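# Sort faulty pump bottles into grey tray, keep good upright

## Task

Among five empty pump bottles, one or two have a defective pump whose head stays depressed after being pushed down. Test them, then place every defective bottle inside the grey tray and leave every working bottle standing upright on the table outside the tray. Nothing may rely on the robot to stay in place: release everything, move the grippers away, and make sure all objects settle promptly. Nothing may leave the table.

## Robot and tools

Robot: two arms, left_arm and right_arm, each ending in a parallel two-finger gripper. Six joints per arm (waist, shoulder, elbow, forearm roll, wrist pitch, wrist roll). Load limits in N m: waist and shoulder 44.5, elbow and forearm roll 26.7, wrist pitch and wrist roll 17.8; a carried object's weight adds to them. Reaching a limit is a torque fault: the arm backs that joint off slightly, freezes for 10 s and drops the rest of the call.

Scene frame (used in results): origin on the table surface midway between the arms, +x out over the table, +z up, left_arm sits toward +y. The arm names do not correspond to image sides. Reported hand positions are in metres with orientation as a wxyz quaternion, plus linear (m/s) and angular (rad/s) velocities; at long reach the printed position may be somewhat off.

Gripper axes: fingers extend along the gripper's +z and separate along its y. The reported position is the spot between the pads with fingers shut, roughly 2 cm short of the tips; closing pushes the tips about 10 mm further along +z.

The 14-number row (used by both execute_actions and move): seven values for left_arm then seven for right_arm, each in [-1, 1]: dx, dy, dz, rx, ry, rz, opening. Always send all 14 even if one arm is idle. dx..rz are an offset, expressed in that gripper's own axes, from the gripper pose printed in the most recent result that shows it (before any such result exists in the scene, and for second and later calls in one reply, from the robot's pose when the action begins). Scale: 1.0 equals 0.6 m for dx, dy, dz and 180 degrees for rotation; rx, ry, rz form a single rotation vector. Opening is absolute, not an offset: +1 is fully open (0.084 m), -1 is fully closed. All-zero offsets are not idle: they pull the gripper back to the reference pose. To keep an arm still, send the offset back to where you want it in the first call, then zeros later, with the desired opening each time.

execute_actions: argument actions, a list holding at most one item, plus optional pictures (boolean, default includes camera images). Empty list: just report state. Action item: rows (1 to 15 rows of 14 numbers) with steps (1 to 15, default 15); each control step is 1/30 s, each row applies for one step, the final row repeats if rows are fewer than steps, and every row is measured from the same reference pose, not from the previous row. Wait item: only steps (up to 300), counted from the previous result, so thinking time is included. A rejected call moves nothing.

move: target is one 14-number row (same layout and reference rules); speed in m/s from 0.002 to 0.5, default 0.25, with turning capped at twice that in rad/s. Each gripper follows a straight path toward its target; paths finish together, lasting 0.5 to 10 s (cut off at 10 s). Grippers rotate the short way. No collision avoidance between arms or with objects; grippers lag, may wander and may overshoot speed near full extension. Opening is sent at the start. The result adds a move: line with the ending (done, off_target, moving, held, fault) and any limits (paced = target clipped; held = some steps blocked, after which the arm may jump fast), plus each gripper's distance to its target. If only one arm is named, the other finished fine.



Control details: each step the commanded pose is clamped to within 70 mm and 16 degrees of the measured pose; damped IK favours position over orientation. Joints move at most 3.14 rad/s. After an action ends, an arm only continues to its last clamped pose, so large motions need several actions; check the result and send the remainder. A Hand target line shows where each arm is currently being driven. pose unreachable lines and HELD marks mean the clearance check altered or withheld part of a command.

Gripping: grip_measured is the actual finger opening on the command scale. To keep hold, command a value well under grip_measured; bigger gap means more squeeze (about 24 N per pad max for objects up to about 6 cm). Rapid closing can hit harder. Echoing grip_measured still presses lightly on narrow parts, but wider ones may slip.

Motor heat: holding loads warms motors; a MOTOR HOT warning appears at 65 °C, and at 80 °C the arm brakes until cool (OVER-TEMPERATURE FAULT).

Avoid: arms colliding or pushing each other, dropping or knocking bottles over or off the table, fast impacts, pressing far beyond contact (more overshoot past contact means more force). Occasional external tugs on held items or pushes on loose ones may occur. Press each pump head gently from above to test it, then check by camera whether it springs back.

Each tool is called after "Emit:" by a JSON object that holds its "method" and its "body", one argument or row to a line.

## Session

Emit:
{"method": "execute_actions", "body": {
  "actions": []
}}

Scene clock: 0.00 s of 5100.00 s.
left_arm: end_effector_position=(+0.4540, +0.3728, +0.3883) grip_measured=+1.00 end_effector_quat_wxyz=(-0.255, -0.005, +0.948, -0.189) end_effector_velocity=(+0.000, -0.000, -0.000) end_effector_angular_velocity=(-0.001, +0.001, -0.002) | right_arm: end_effector_position=(+0.3525, -0.2957, +0.2485) grip_measured=+1.00 end_effector_quat_wxyz=(+0.001, +0.997, +0.074, -0.001) end_effector_velocity=(-0.000, +0.000, +0.000) end_effector_angular_velocity=(+0.001, +0.000, -0.000)
Joint positions: left_arm=[ 0.351  0.436 -2.162 -0.221  2.343 -2.877  0.084] | right_arm=[-0.003 -0.266 -0.924 -0.002  1.193  0.002  0.084]
Joint velocities: left_arm=[-0.001  0.001  0.     0.     0.     0.001 -0.   ] | right_arm=[-0.    -0.     0.     0.001  0.001 -0.    -0.   ]
Motor temperatures (°C, as the motors report them): left_arm=[24 22 26 30 33 24] | right_arm=[23 23 24 19 21 26]
Hand target (left_arm): +0.454, +0.373, +0.388; -0.255, -0.005, +0.948, -0.189
Hand target (right_arm): +0.353, -0.296, +0.249; +0.001, +0.997, +0.074, -0.001

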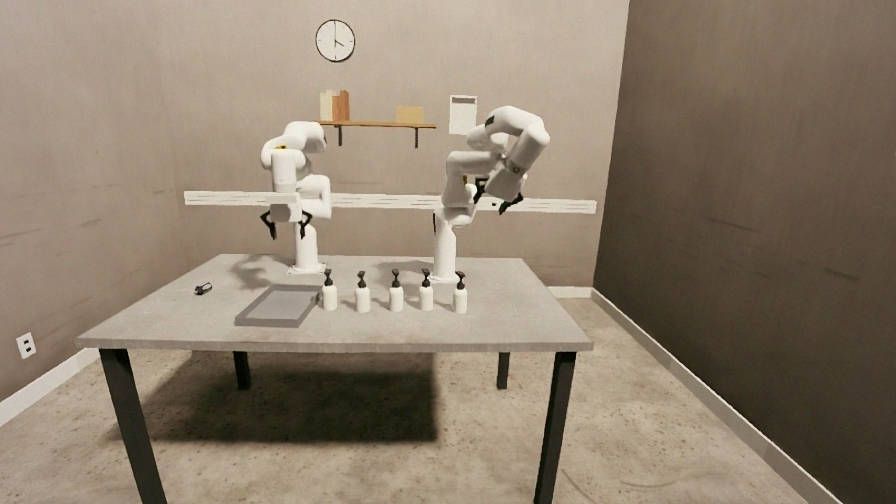

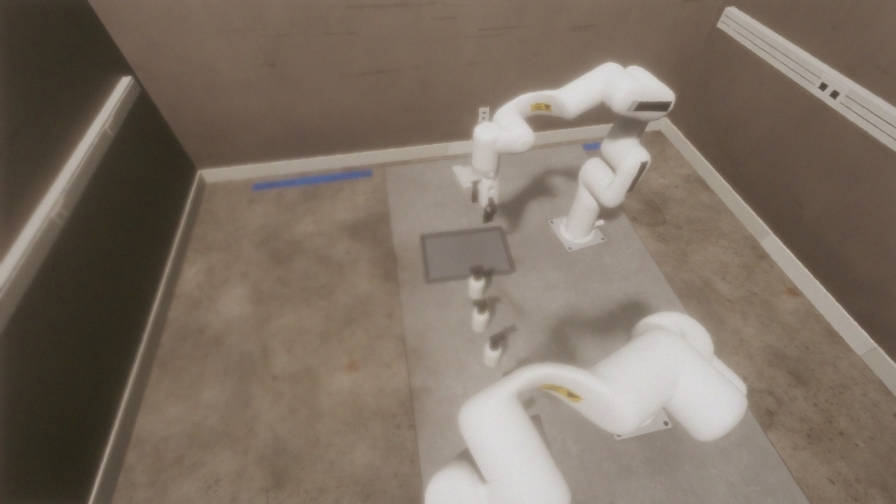

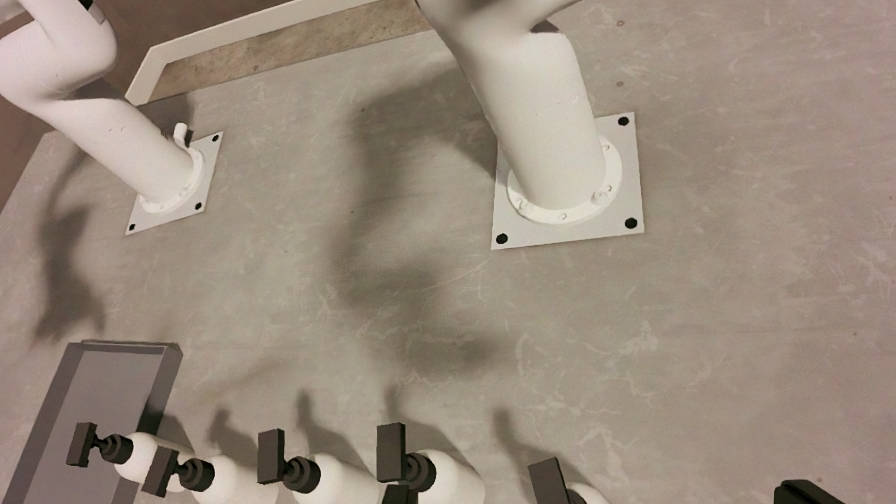

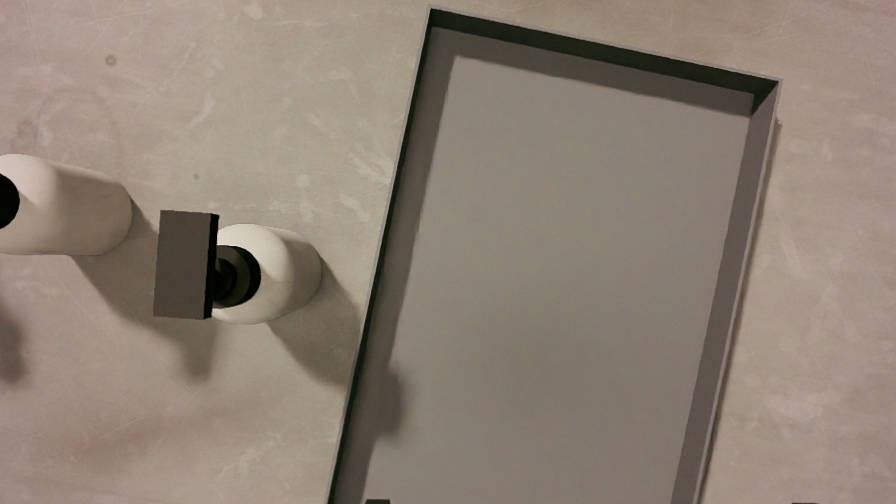

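Emit:
{"method": "move", "body": {
  "target": [0,0,0,-0.123,-0.166,0.003,1,0.03,-0.198,-0.05,0,0,0.047,-1]
}}

Emit:
{"method": "move", "body": {
  "target": [0,-0.1,0.1,0,0,0,-1,0,-0.1667,0,0,0,0,-1]
}}

Scene clock: 14.03 s of 5100.00 s.
left_arm: end_effector_position=(+0.4541, +0.3729, +0.3878) grip_measured=+1.00 end_effector_quat_wxyz=(+0.001, -0.001, +1.000, +0.000) end_effector_velocity=(-0.000, +0.000, +0.001) end_effector_angular_velocity=(+0.007, -0.012, +0.003) | right_arm: end_effector_position=(+0.3529, -0.1757, +0.2784) grip_measured=-1.00 end_effector_quat_wxyz=(+0.001, +1.000, +0.000, -0.001) end_effector_velocity=(+0.000, +0.002, +0.000) end_effector_angular_velocity=(-0.000, +0.000, -0.002)
Joint positions: left_arm=[ 0.228 -0.199 -1.387 -0.     1.584 -2.887  0.084] | right_arm=[ 0.273 -0.158 -1.115 -0.001  1.276  0.425  0.   ]
Joint velocities: left_arm=[-0.002 -0.012  0.012  0.004 -0.014 -0.004  0.   ] | right_arm=[ 0.003  0.003 -0.003 -0.     0.001  0.005  0.   ]
Motor temperatures (°C, as the motors report them): left_arm=[24 22 27 30 33 24] | right_arm=[23 23 26 19 21 26]
Hand target (left_arm): +0.454, +0.373, +0.388; +0.002, -0.001, +1.000, +0.000
Hand target (right_arm): +0.353, -0.176, +0.278; +0.001, +1.000, +0.000, -0.001
Off the commanded pose (left_arm): 0.000 m, 0 deg.
Off the commanded pose (right_arm): 0.000 m, 0 deg.
After step 90, 9.17 s passed at rest.
move: done

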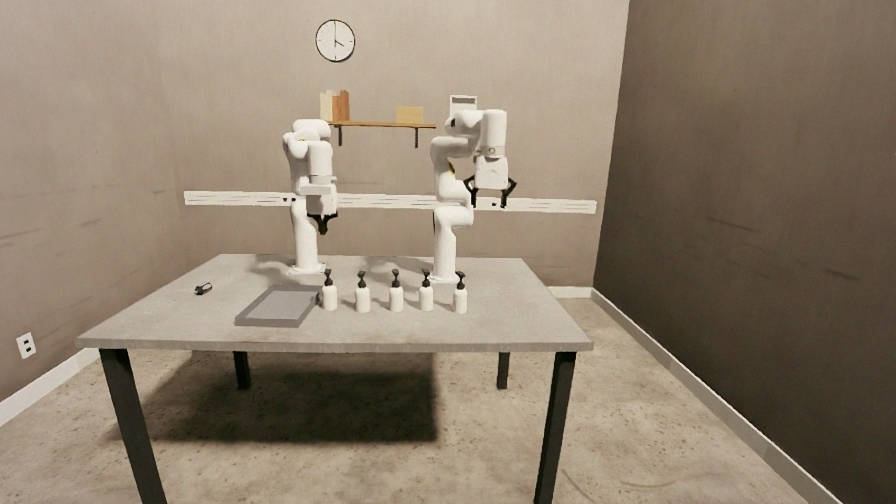

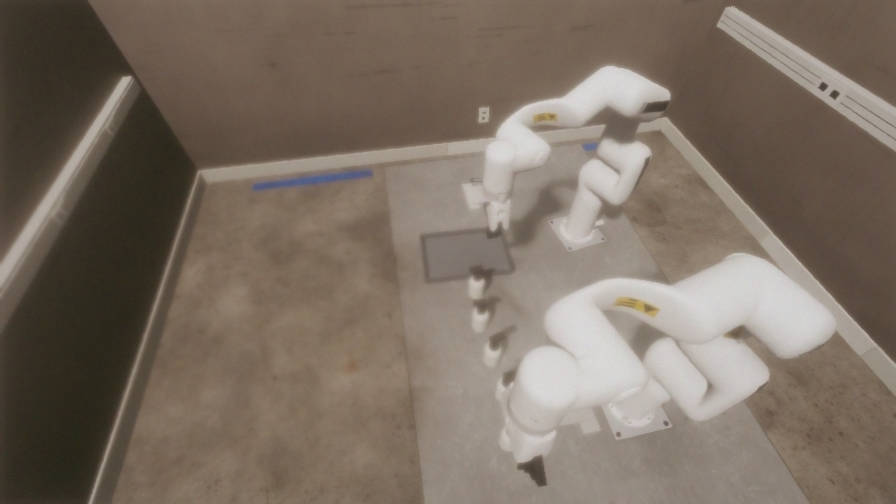

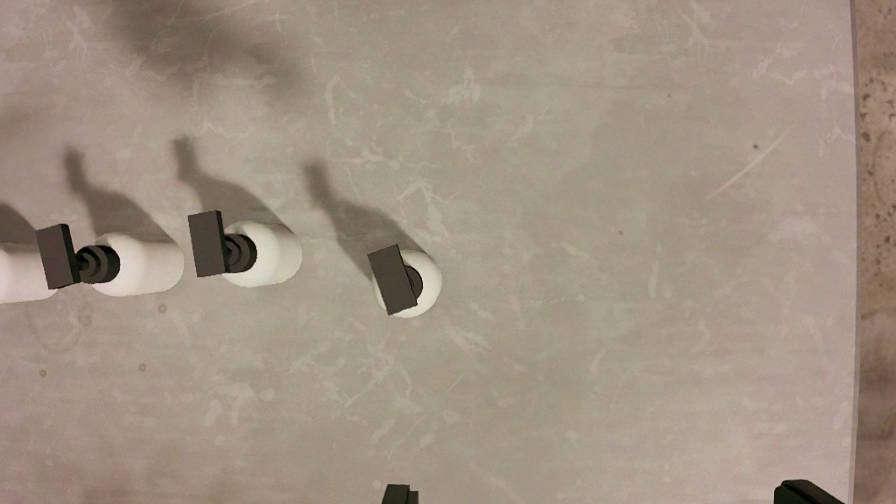

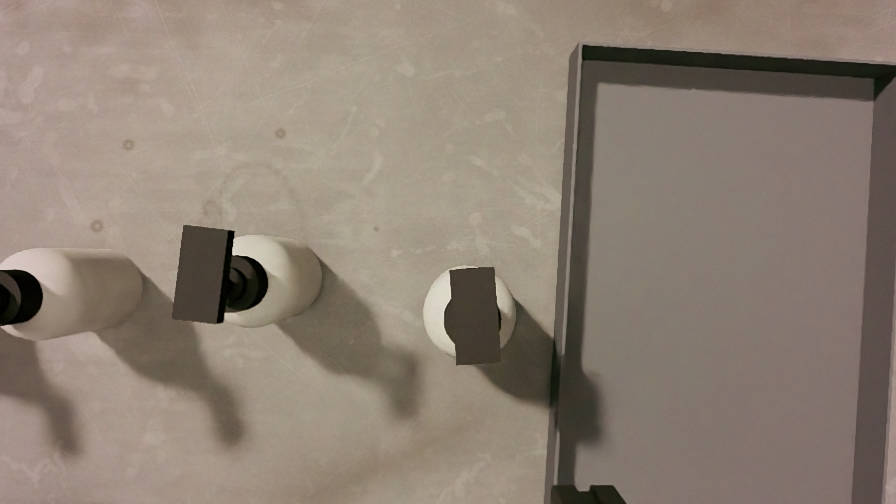

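Scene clock: 15.07 s of 5100.00 s.
left_arm: end_effector_position=(+0.4544, +0.3132, +0.3282) grip_measured=-1.00 end_effector_quat_wxyz=(+0.001, -0.001, +1.000, +0.000) end_effector_velocity=(-0.000, -0.002, -0.002) end_effector_angular_velocity=(+0.001, -0.000, -0.001) | right_arm: end_effector_position=(+0.3529, -0.0761, +0.2786) grip_measured=-1.00 end_effector_quat_wxyz=(+0.001, +1.000, -0.000, -0.001) end_effector_velocity=(+0.000, +0.003, -0.000) end_effector_angular_velocity=(-0.003, +0.002, +0.001)
Joint positions: left_arm=[ 0.084 -0.267 -1.149 -0.     1.414 -3.031  0.   ] | right_arm=[ 0.462  0.013 -1.302  0.     1.292  0.614  0.   ]
Joint velocities: left_arm=[-0.004 -0.001  0.007  0.001 -0.006 -0.004  0.   ] | right_arm=[ 0.005  0.009 -0.011 -0.001  0.006  0.004  0.   ]
Motor temperatures (°C, as the motors report them): left_arm=[24 22 27 30 33 24] | right_arm=[23 23 26 19 21 26]
Hand target (left_arm): +0.454, +0.313, +0.328; +0.001, -0.001, +1.000, +0.000
Hand target (right_arm): +0.353, -0.076, +0.278; +0.001, +1.000, +0.000, -0.001
Off the commanded pose (left_arm): 0.000 m, 0 deg.
Off the commanded pose (right_arm): 0.000 m, 0 deg.
move: done

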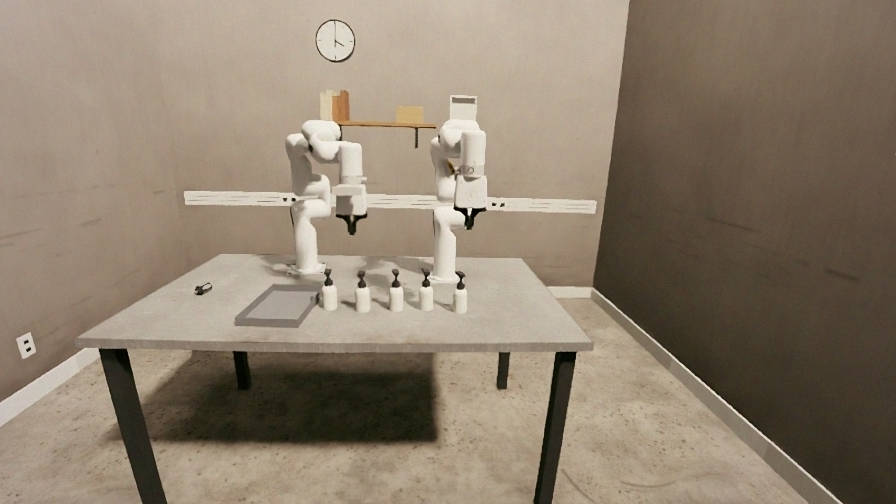

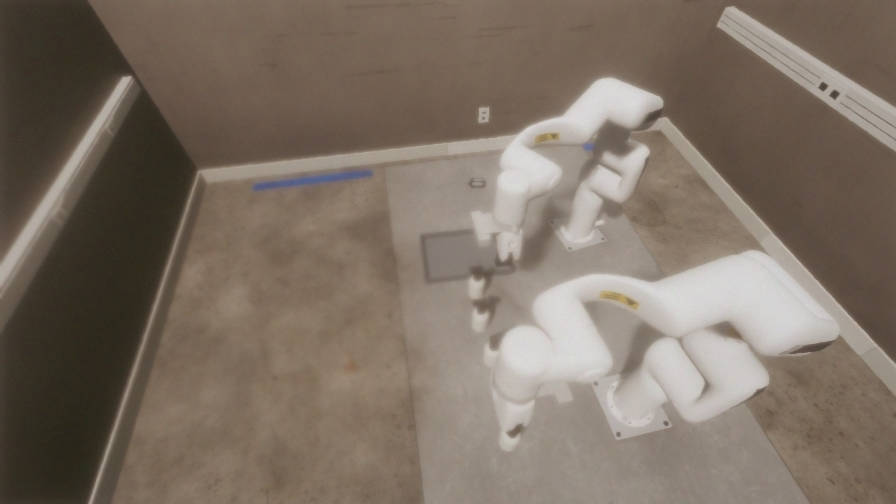

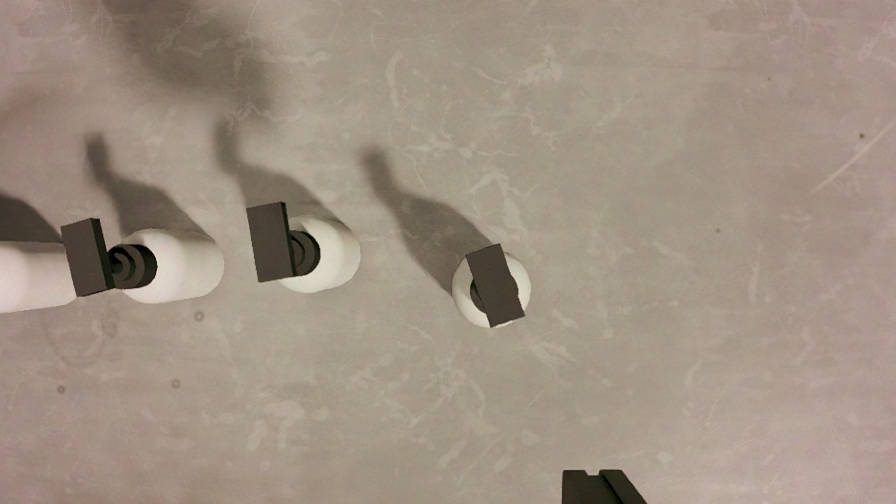

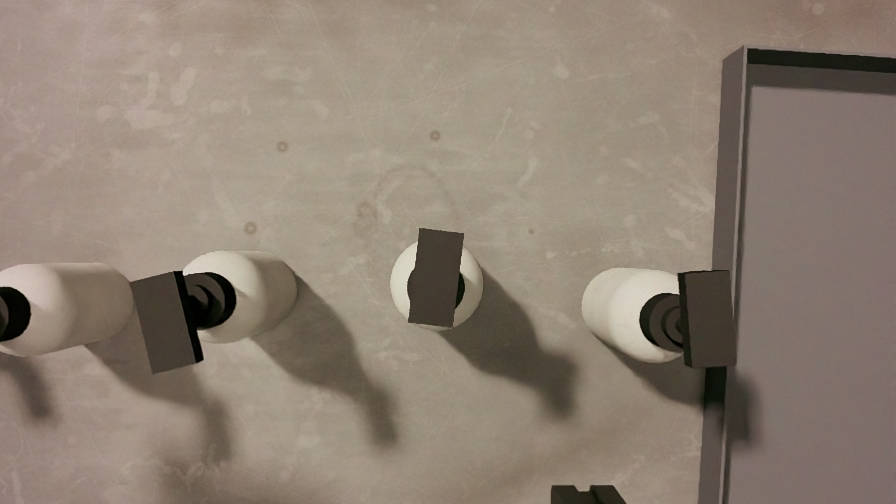

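Emit:
{"method": "move", "body": {
  "target": [0.01,-0.035,0.235,0,0,0,-1,0,0.13,0.152,0,0,0,-1]
}}

Scene clock: 20.60 s of 5100.00 s.
left_arm: end_effector_position=(+0.4492, +0.2921, +0.1876) grip_measured=-1.00 end_effector_quat_wxyz=(+0.001, -0.001, +1.000, +0.000) end_effector_velocity=(-0.000, -0.000, -0.002) end_effector_angular_velocity=(-0.000, +0.001, +0.001) | right_arm: end_effector_position=(+0.3526, -0.1539, +0.1876) grip_measured=-1.00 end_effector_quat_wxyz=(+0.001, +1.000, +0.000, -0.001) end_effector_velocity=(-0.001, -0.002, -0.002) end_effector_angular_velocity=(-0.001, +0.003, -0.000)
Joint positions: left_arm=[ 0.032 -0.225 -0.782 -0.     1.004 -3.082  0.   ] | right_arm=[ 0.318 -0.063 -0.951 -0.     1.017  0.47   0.   ]
Joint velocities: left_arm=[-0.001  0.003  0.004 -0.    -0.006 -0.002  0.   ] | right_arm=[-0.002  0.001  0.006  0.    -0.003 -0.003  0.   ]
Motor temperatures (°C, as the motors report them): left_arm=[24 22 28 30 33 24] | right_arm=[23 24 26 19 21 26]
Hand target (left_arm): +0.449, +0.292, +0.187; +0.001, -0.001, +1.000, +0.000
Hand target (right_arm): +0.353, -0.154, +0.187; +0.001, +1.000, +0.000, -0.001
Off the commanded pose (left_arm): 0.001 m, 0 deg.
Off the commanded pose (right_arm): 0.000 m, 0 deg.
After step 90, 1.27 s passed at rest.
move: done

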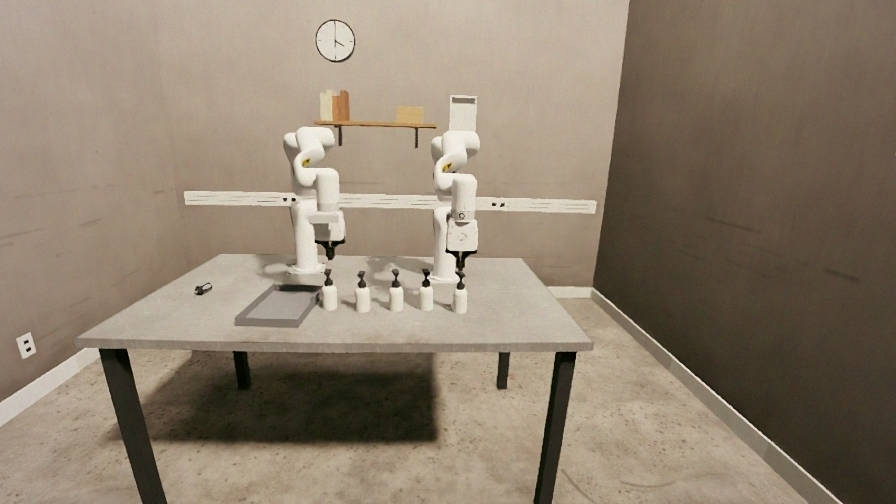

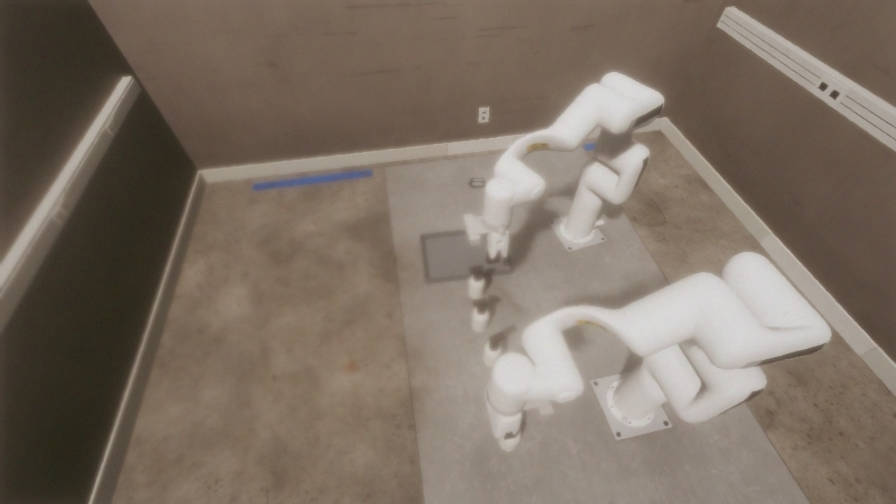

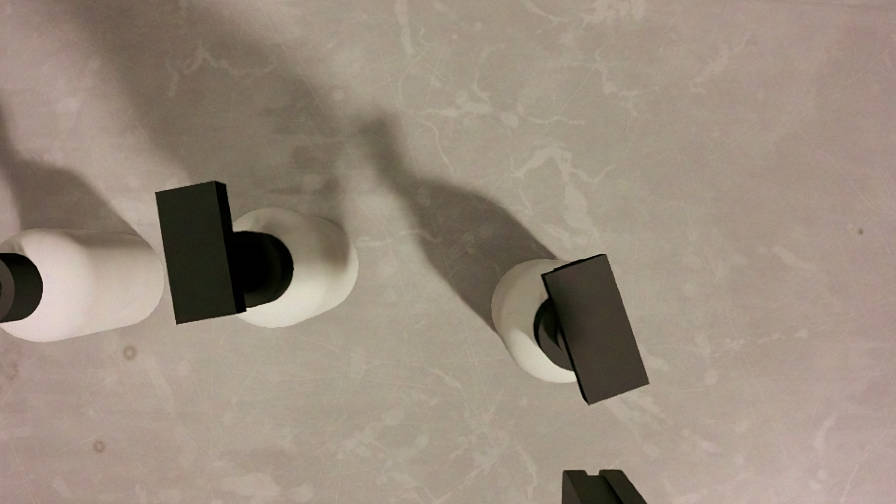

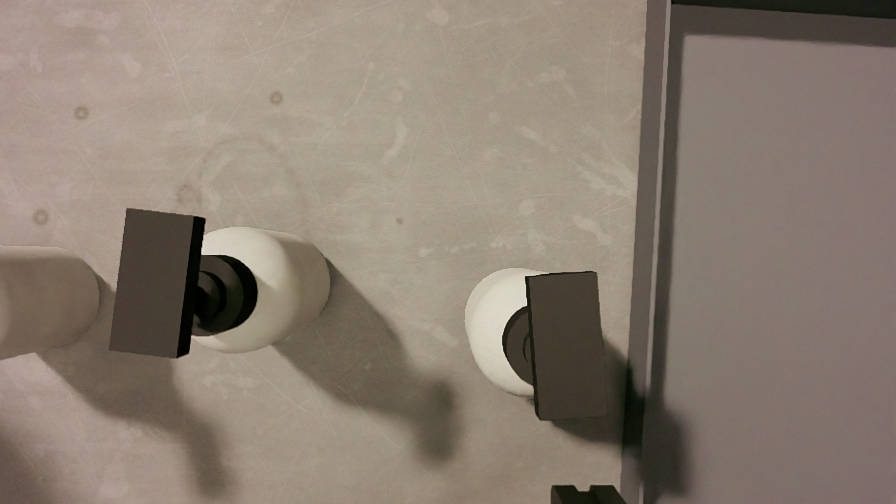

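Emit:
{"method": "move", "body": {
  "target": [0.066,0.013,0.02,0,0,0,-1,0.067,0.002,0.02,0,0,0,-1]
}}

Emit:
{"method": "move", "body": {
  "target": [0,0,0.033,0,0,0,-1,0,0,0.03,0,0,0,-1],
  "speed": 0.03
}}

Emit:
{"method": "zoom_image", "body": {
  "camera": "cam_high",
  "region": [300,230,490,330]
}}

Emit:
{"method": "zoom_image", "body": {
  "camera": "cam_low",
  "region": [430,220,550,340]
}}

Scene clock: 31.10 s of 5100.00 s.
left_arm: end_effector_position=(+0.4099, +0.2998, +0.1754) grip_measured=-1.00 end_effector_quat_wxyz=(+0.001, -0.001, +1.000, +0.000) end_effector_velocity=(-0.002, +0.000, -0.000) end_effector_angular_velocity=(-0.000, -0.002, -0.001) | right_arm: end_effector_position=(+0.3925, -0.1550, +0.1757) grip_measured=-1.00 end_effector_quat_wxyz=(+0.001, +1.000, +0.000, -0.001) end_effector_velocity=(+0.001, +0.000, -0.001) end_effector_angular_velocity=(-0.000, +0.003, -0.001)
Joint positions: left_arm=[ 0.06  -0.348 -0.633 -0.     0.978 -3.054  0.   ] | right_arm=[ 0.278  0.067 -1.067 -0.001  1.002  0.43   0.   ]
Joint velocities: left_arm=[ 0.001 -0.009  0.008 -0.    -0.001  0.002  0.   ] | right_arm=[-0.002  0.007 -0.006  0.001  0.002 -0.001  0.   ]
Motor temperatures (°C, as the motors report them): left_arm=[24 22 28 30 33 24] | right_arm=[23 24 26 19 21 26]
Hand target (left_arm): +0.410, +0.300, +0.175; +0.001, -0.001, +1.000, +0.000
Hand target (right_arm): +0.393, -0.155, +0.176; +0.001, +1.000, +0.000, -0.001
Off the commanded pose (left_arm): 0.000 m, 0 deg.
Off the commanded pose (right_arm): 0.000 m, 0 deg.
After step 90, 6.57 s passed at rest.
move: done

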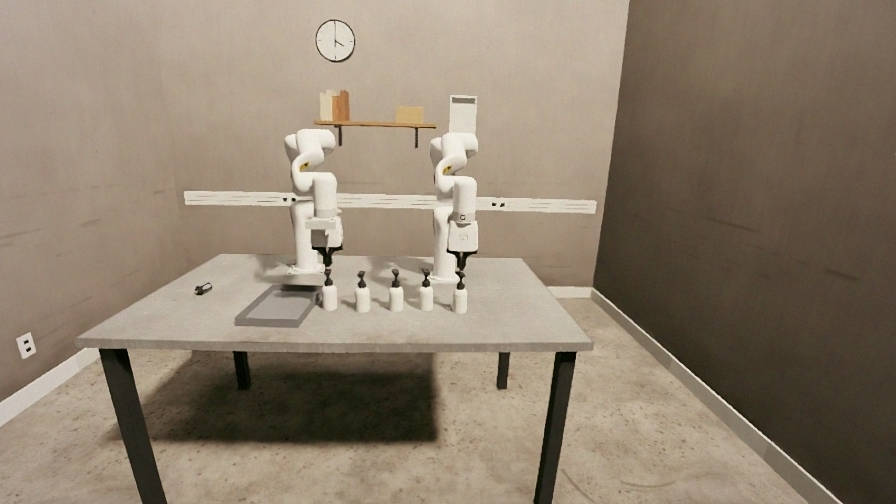

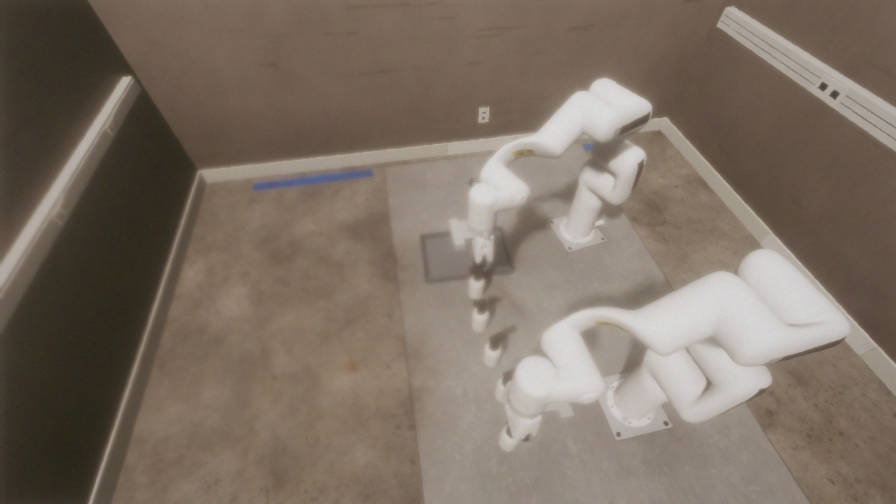

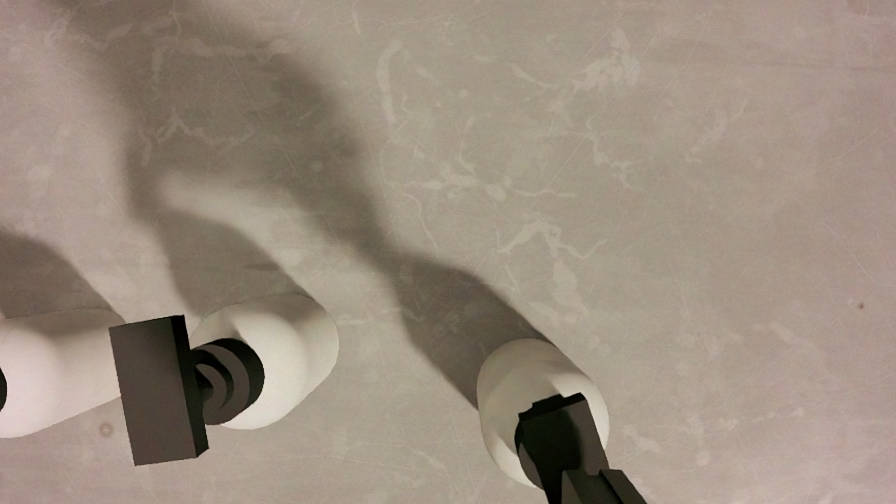

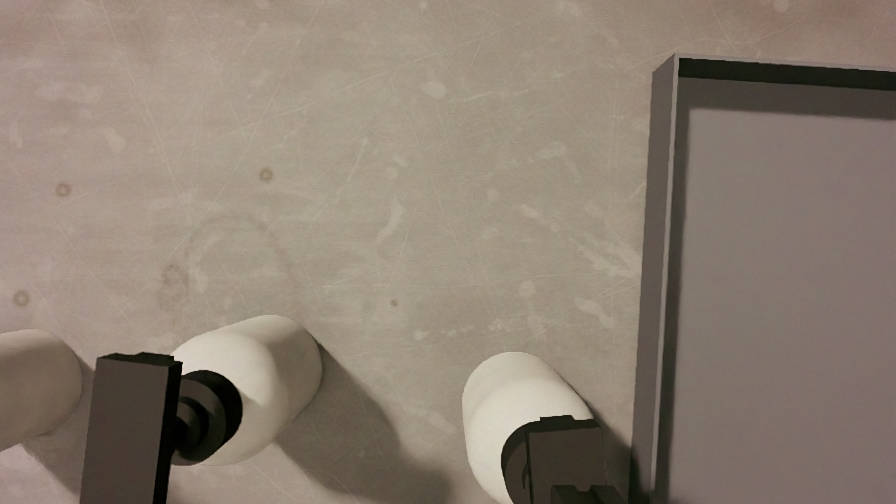

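Scene clock: 32.13 s of 5100.00 s.
left_arm: end_effector_position=(+0.4102, +0.2998, +0.1560) grip_measured=-1.00 end_effector_quat_wxyz=(+0.002, -0.001, +1.000, +0.000) end_effector_velocity=(-0.000, -0.001, -0.003) end_effector_angular_velocity=(-0.000, +0.002, -0.001) | right_arm: end_effector_position=(+0.3927, -0.1549, +0.1582) grip_measured=-1.00 end_effector_quat_wxyz=(+0.000, +1.000, +0.000, -0.000) end_effector_velocity=(-0.000, -0.000, -0.002) end_effector_angular_velocity=(+0.000, -0.000, -0.000)
Joint positions: left_arm=[ 0.06  -0.317 -0.6   -0.     0.914 -3.054  0.   ] | right_arm=[ 0.278  0.09  -1.041 -0.     0.952  0.43   0.   ]
Joint velocities: left_arm=[-0.002  0.005  0.003 -0.    -0.007 -0.001  0.   ] | right_arm=[ 0.     0.003  0.004 -0.    -0.007  0.     0.   ]
Motor temperatures (°C, as the motors report them): left_arm=[24 22 28 30 33 24] | right_arm=[23 24 26 19 21 26]
Hand target (left_arm): +0.410, +0.300, +0.156; +0.001, -0.001, +1.000, +0.000
Hand target (right_arm): +0.392, -0.155, +0.158; +0.001, +1.000, +0.000, -0.001
Off the commanded pose (left_arm): 0.000 m, 0 deg.
Off the commanded pose (right_arm): 0.001 m, 0 deg.
move: done

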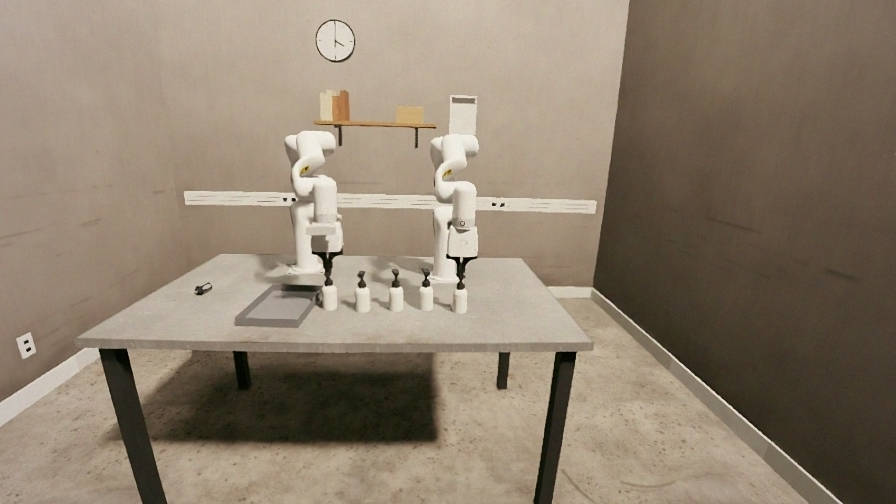

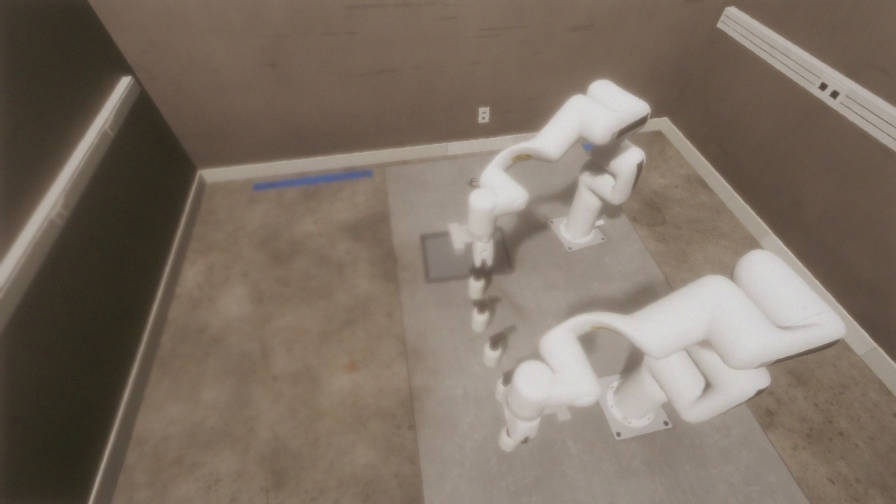

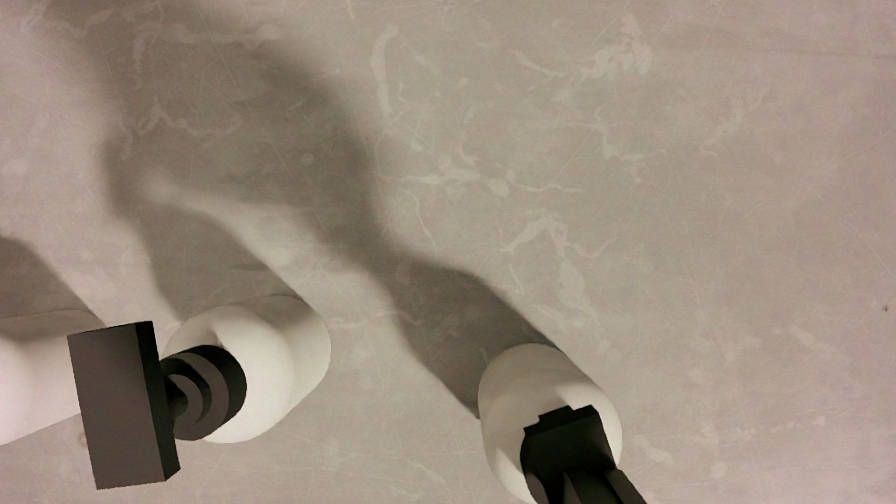

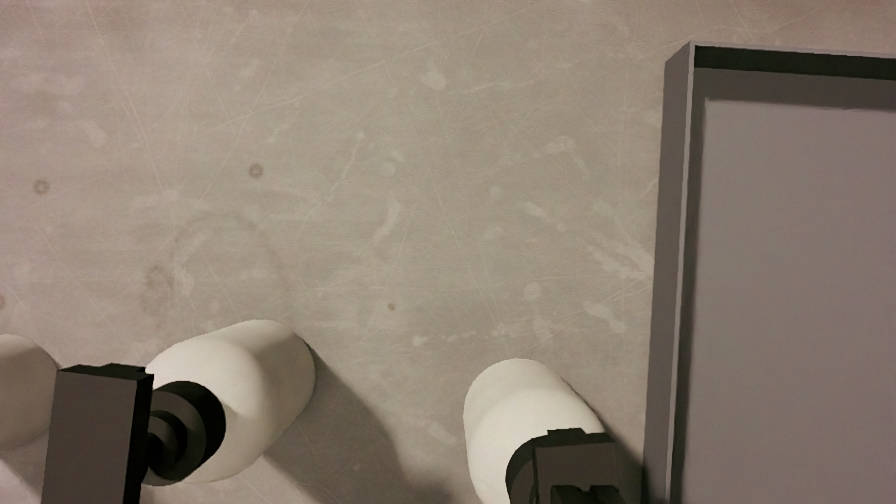

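Region (300, 230, 490, 330) of cam_high's 896x504 image, scaled by 2.653, with more detail than that image has; it fills the top 265 rows of this view, and the rest is white.

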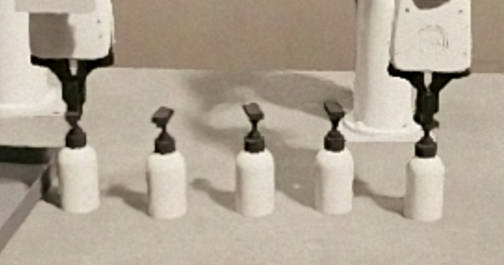

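Region (430, 220, 550, 340) of cam_low's 896x504 image, scaled by 4.200, with more detail than that image has.

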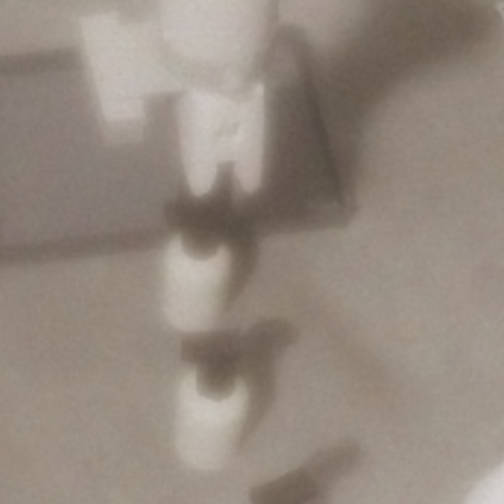

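Emit:
{"method": "move", "body": {
  "target": [0,0,0.014,0,0,0,-1,0,0,0.014,0,0,0,-1],
  "speed": 0.02
}}

Emit:
{"method": "zoom_image", "body": {
  "camera": "cam_high",
  "region": [300,230,490,330]
}}

Scene clock: 35.60 s of 5100.00 s.
left_arm: end_effector_position=(+0.4102, +0.2997, +0.1479) grip_measured=-1.00 end_effector_quat_wxyz=(+0.002, -0.001, +1.000, +0.000) end_effector_velocity=(+0.000, -0.001, -0.002) end_effector_angular_velocity=(-0.000, +0.001, -0.004) | right_arm: end_effector_position=(+0.3927, -0.1549, +0.1501) grip_measured=-1.00 end_effector_quat_wxyz=(+0.000, +1.000, +0.000, -0.000) end_effector_velocity=(+0.000, +0.000, -0.001) end_effector_angular_velocity=(+0.001, -0.001, +0.000)
Joint positions: left_arm=[ 0.06  -0.303 -0.587 -0.     0.886 -3.054  0.   ] | right_arm=[ 0.278  0.101 -1.029 -0.     0.93   0.43   0.   ]
Joint velocities: left_arm=[-0.001  0.006  0.002 -0.    -0.007  0.003  0.   ] | right_arm=[ 0.     0.002  0.001  0.    -0.005  0.     0.   ]
Motor temperatures (°C, as the motors report them): left_arm=[24 22 28 30 33 24] | right_arm=[23 24 26 19 21 26]
Hand target (left_arm): +0.410, +0.300, +0.148; +0.002, -0.001, +1.000, +0.000
Hand target (right_arm): +0.393, -0.155, +0.150; +0.000, +1.000, +0.000, -0.000
Off the commanded pose (left_arm): 0.000 m, 0 deg.
Off the commanded pose (right_arm): 0.000 m, 0 deg.
move: done

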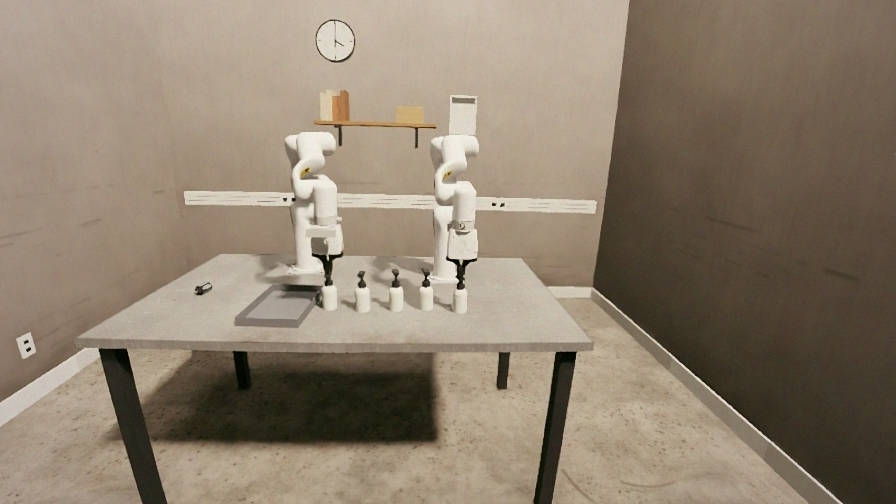

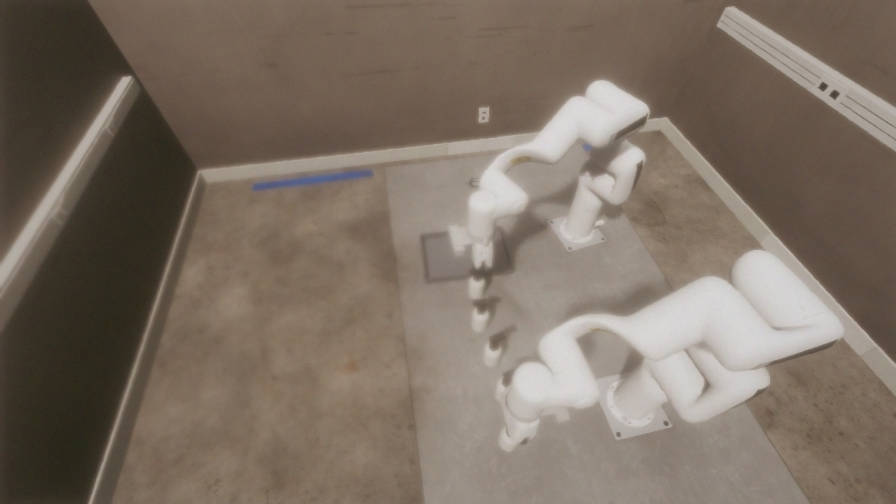

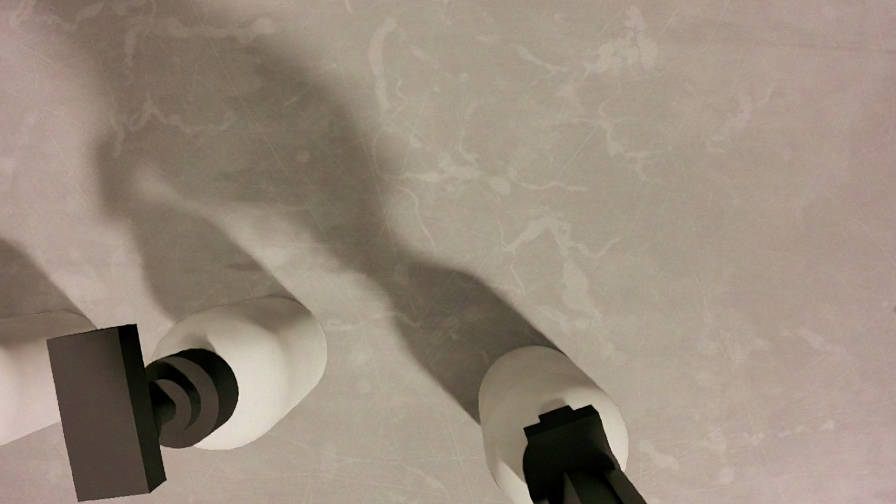

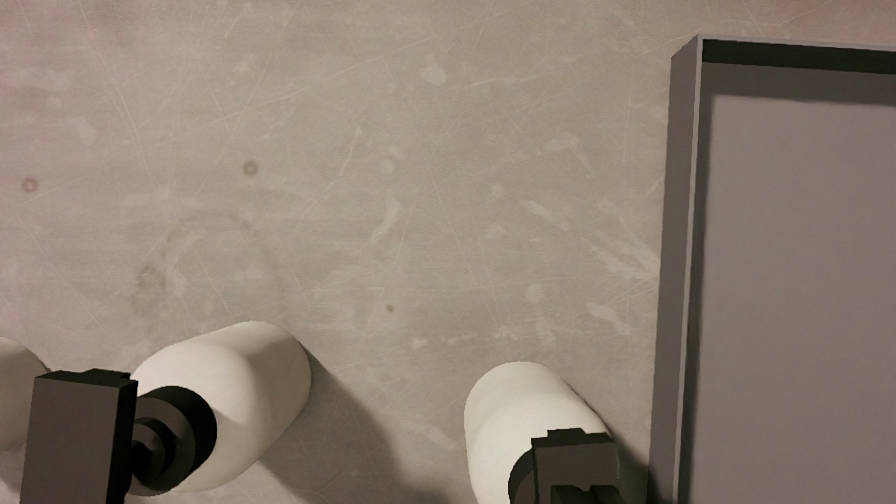

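Region (300, 230, 490, 330) of cam_high's 896x504 image, scaled by 2.653, with more detail than that image has; it fills the top 265 rows of this view, and the rest is white.

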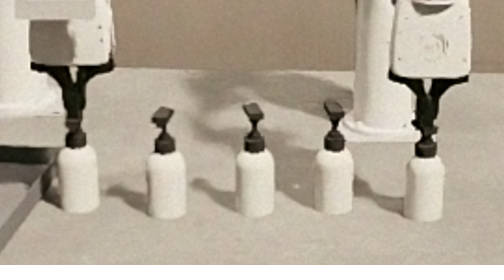

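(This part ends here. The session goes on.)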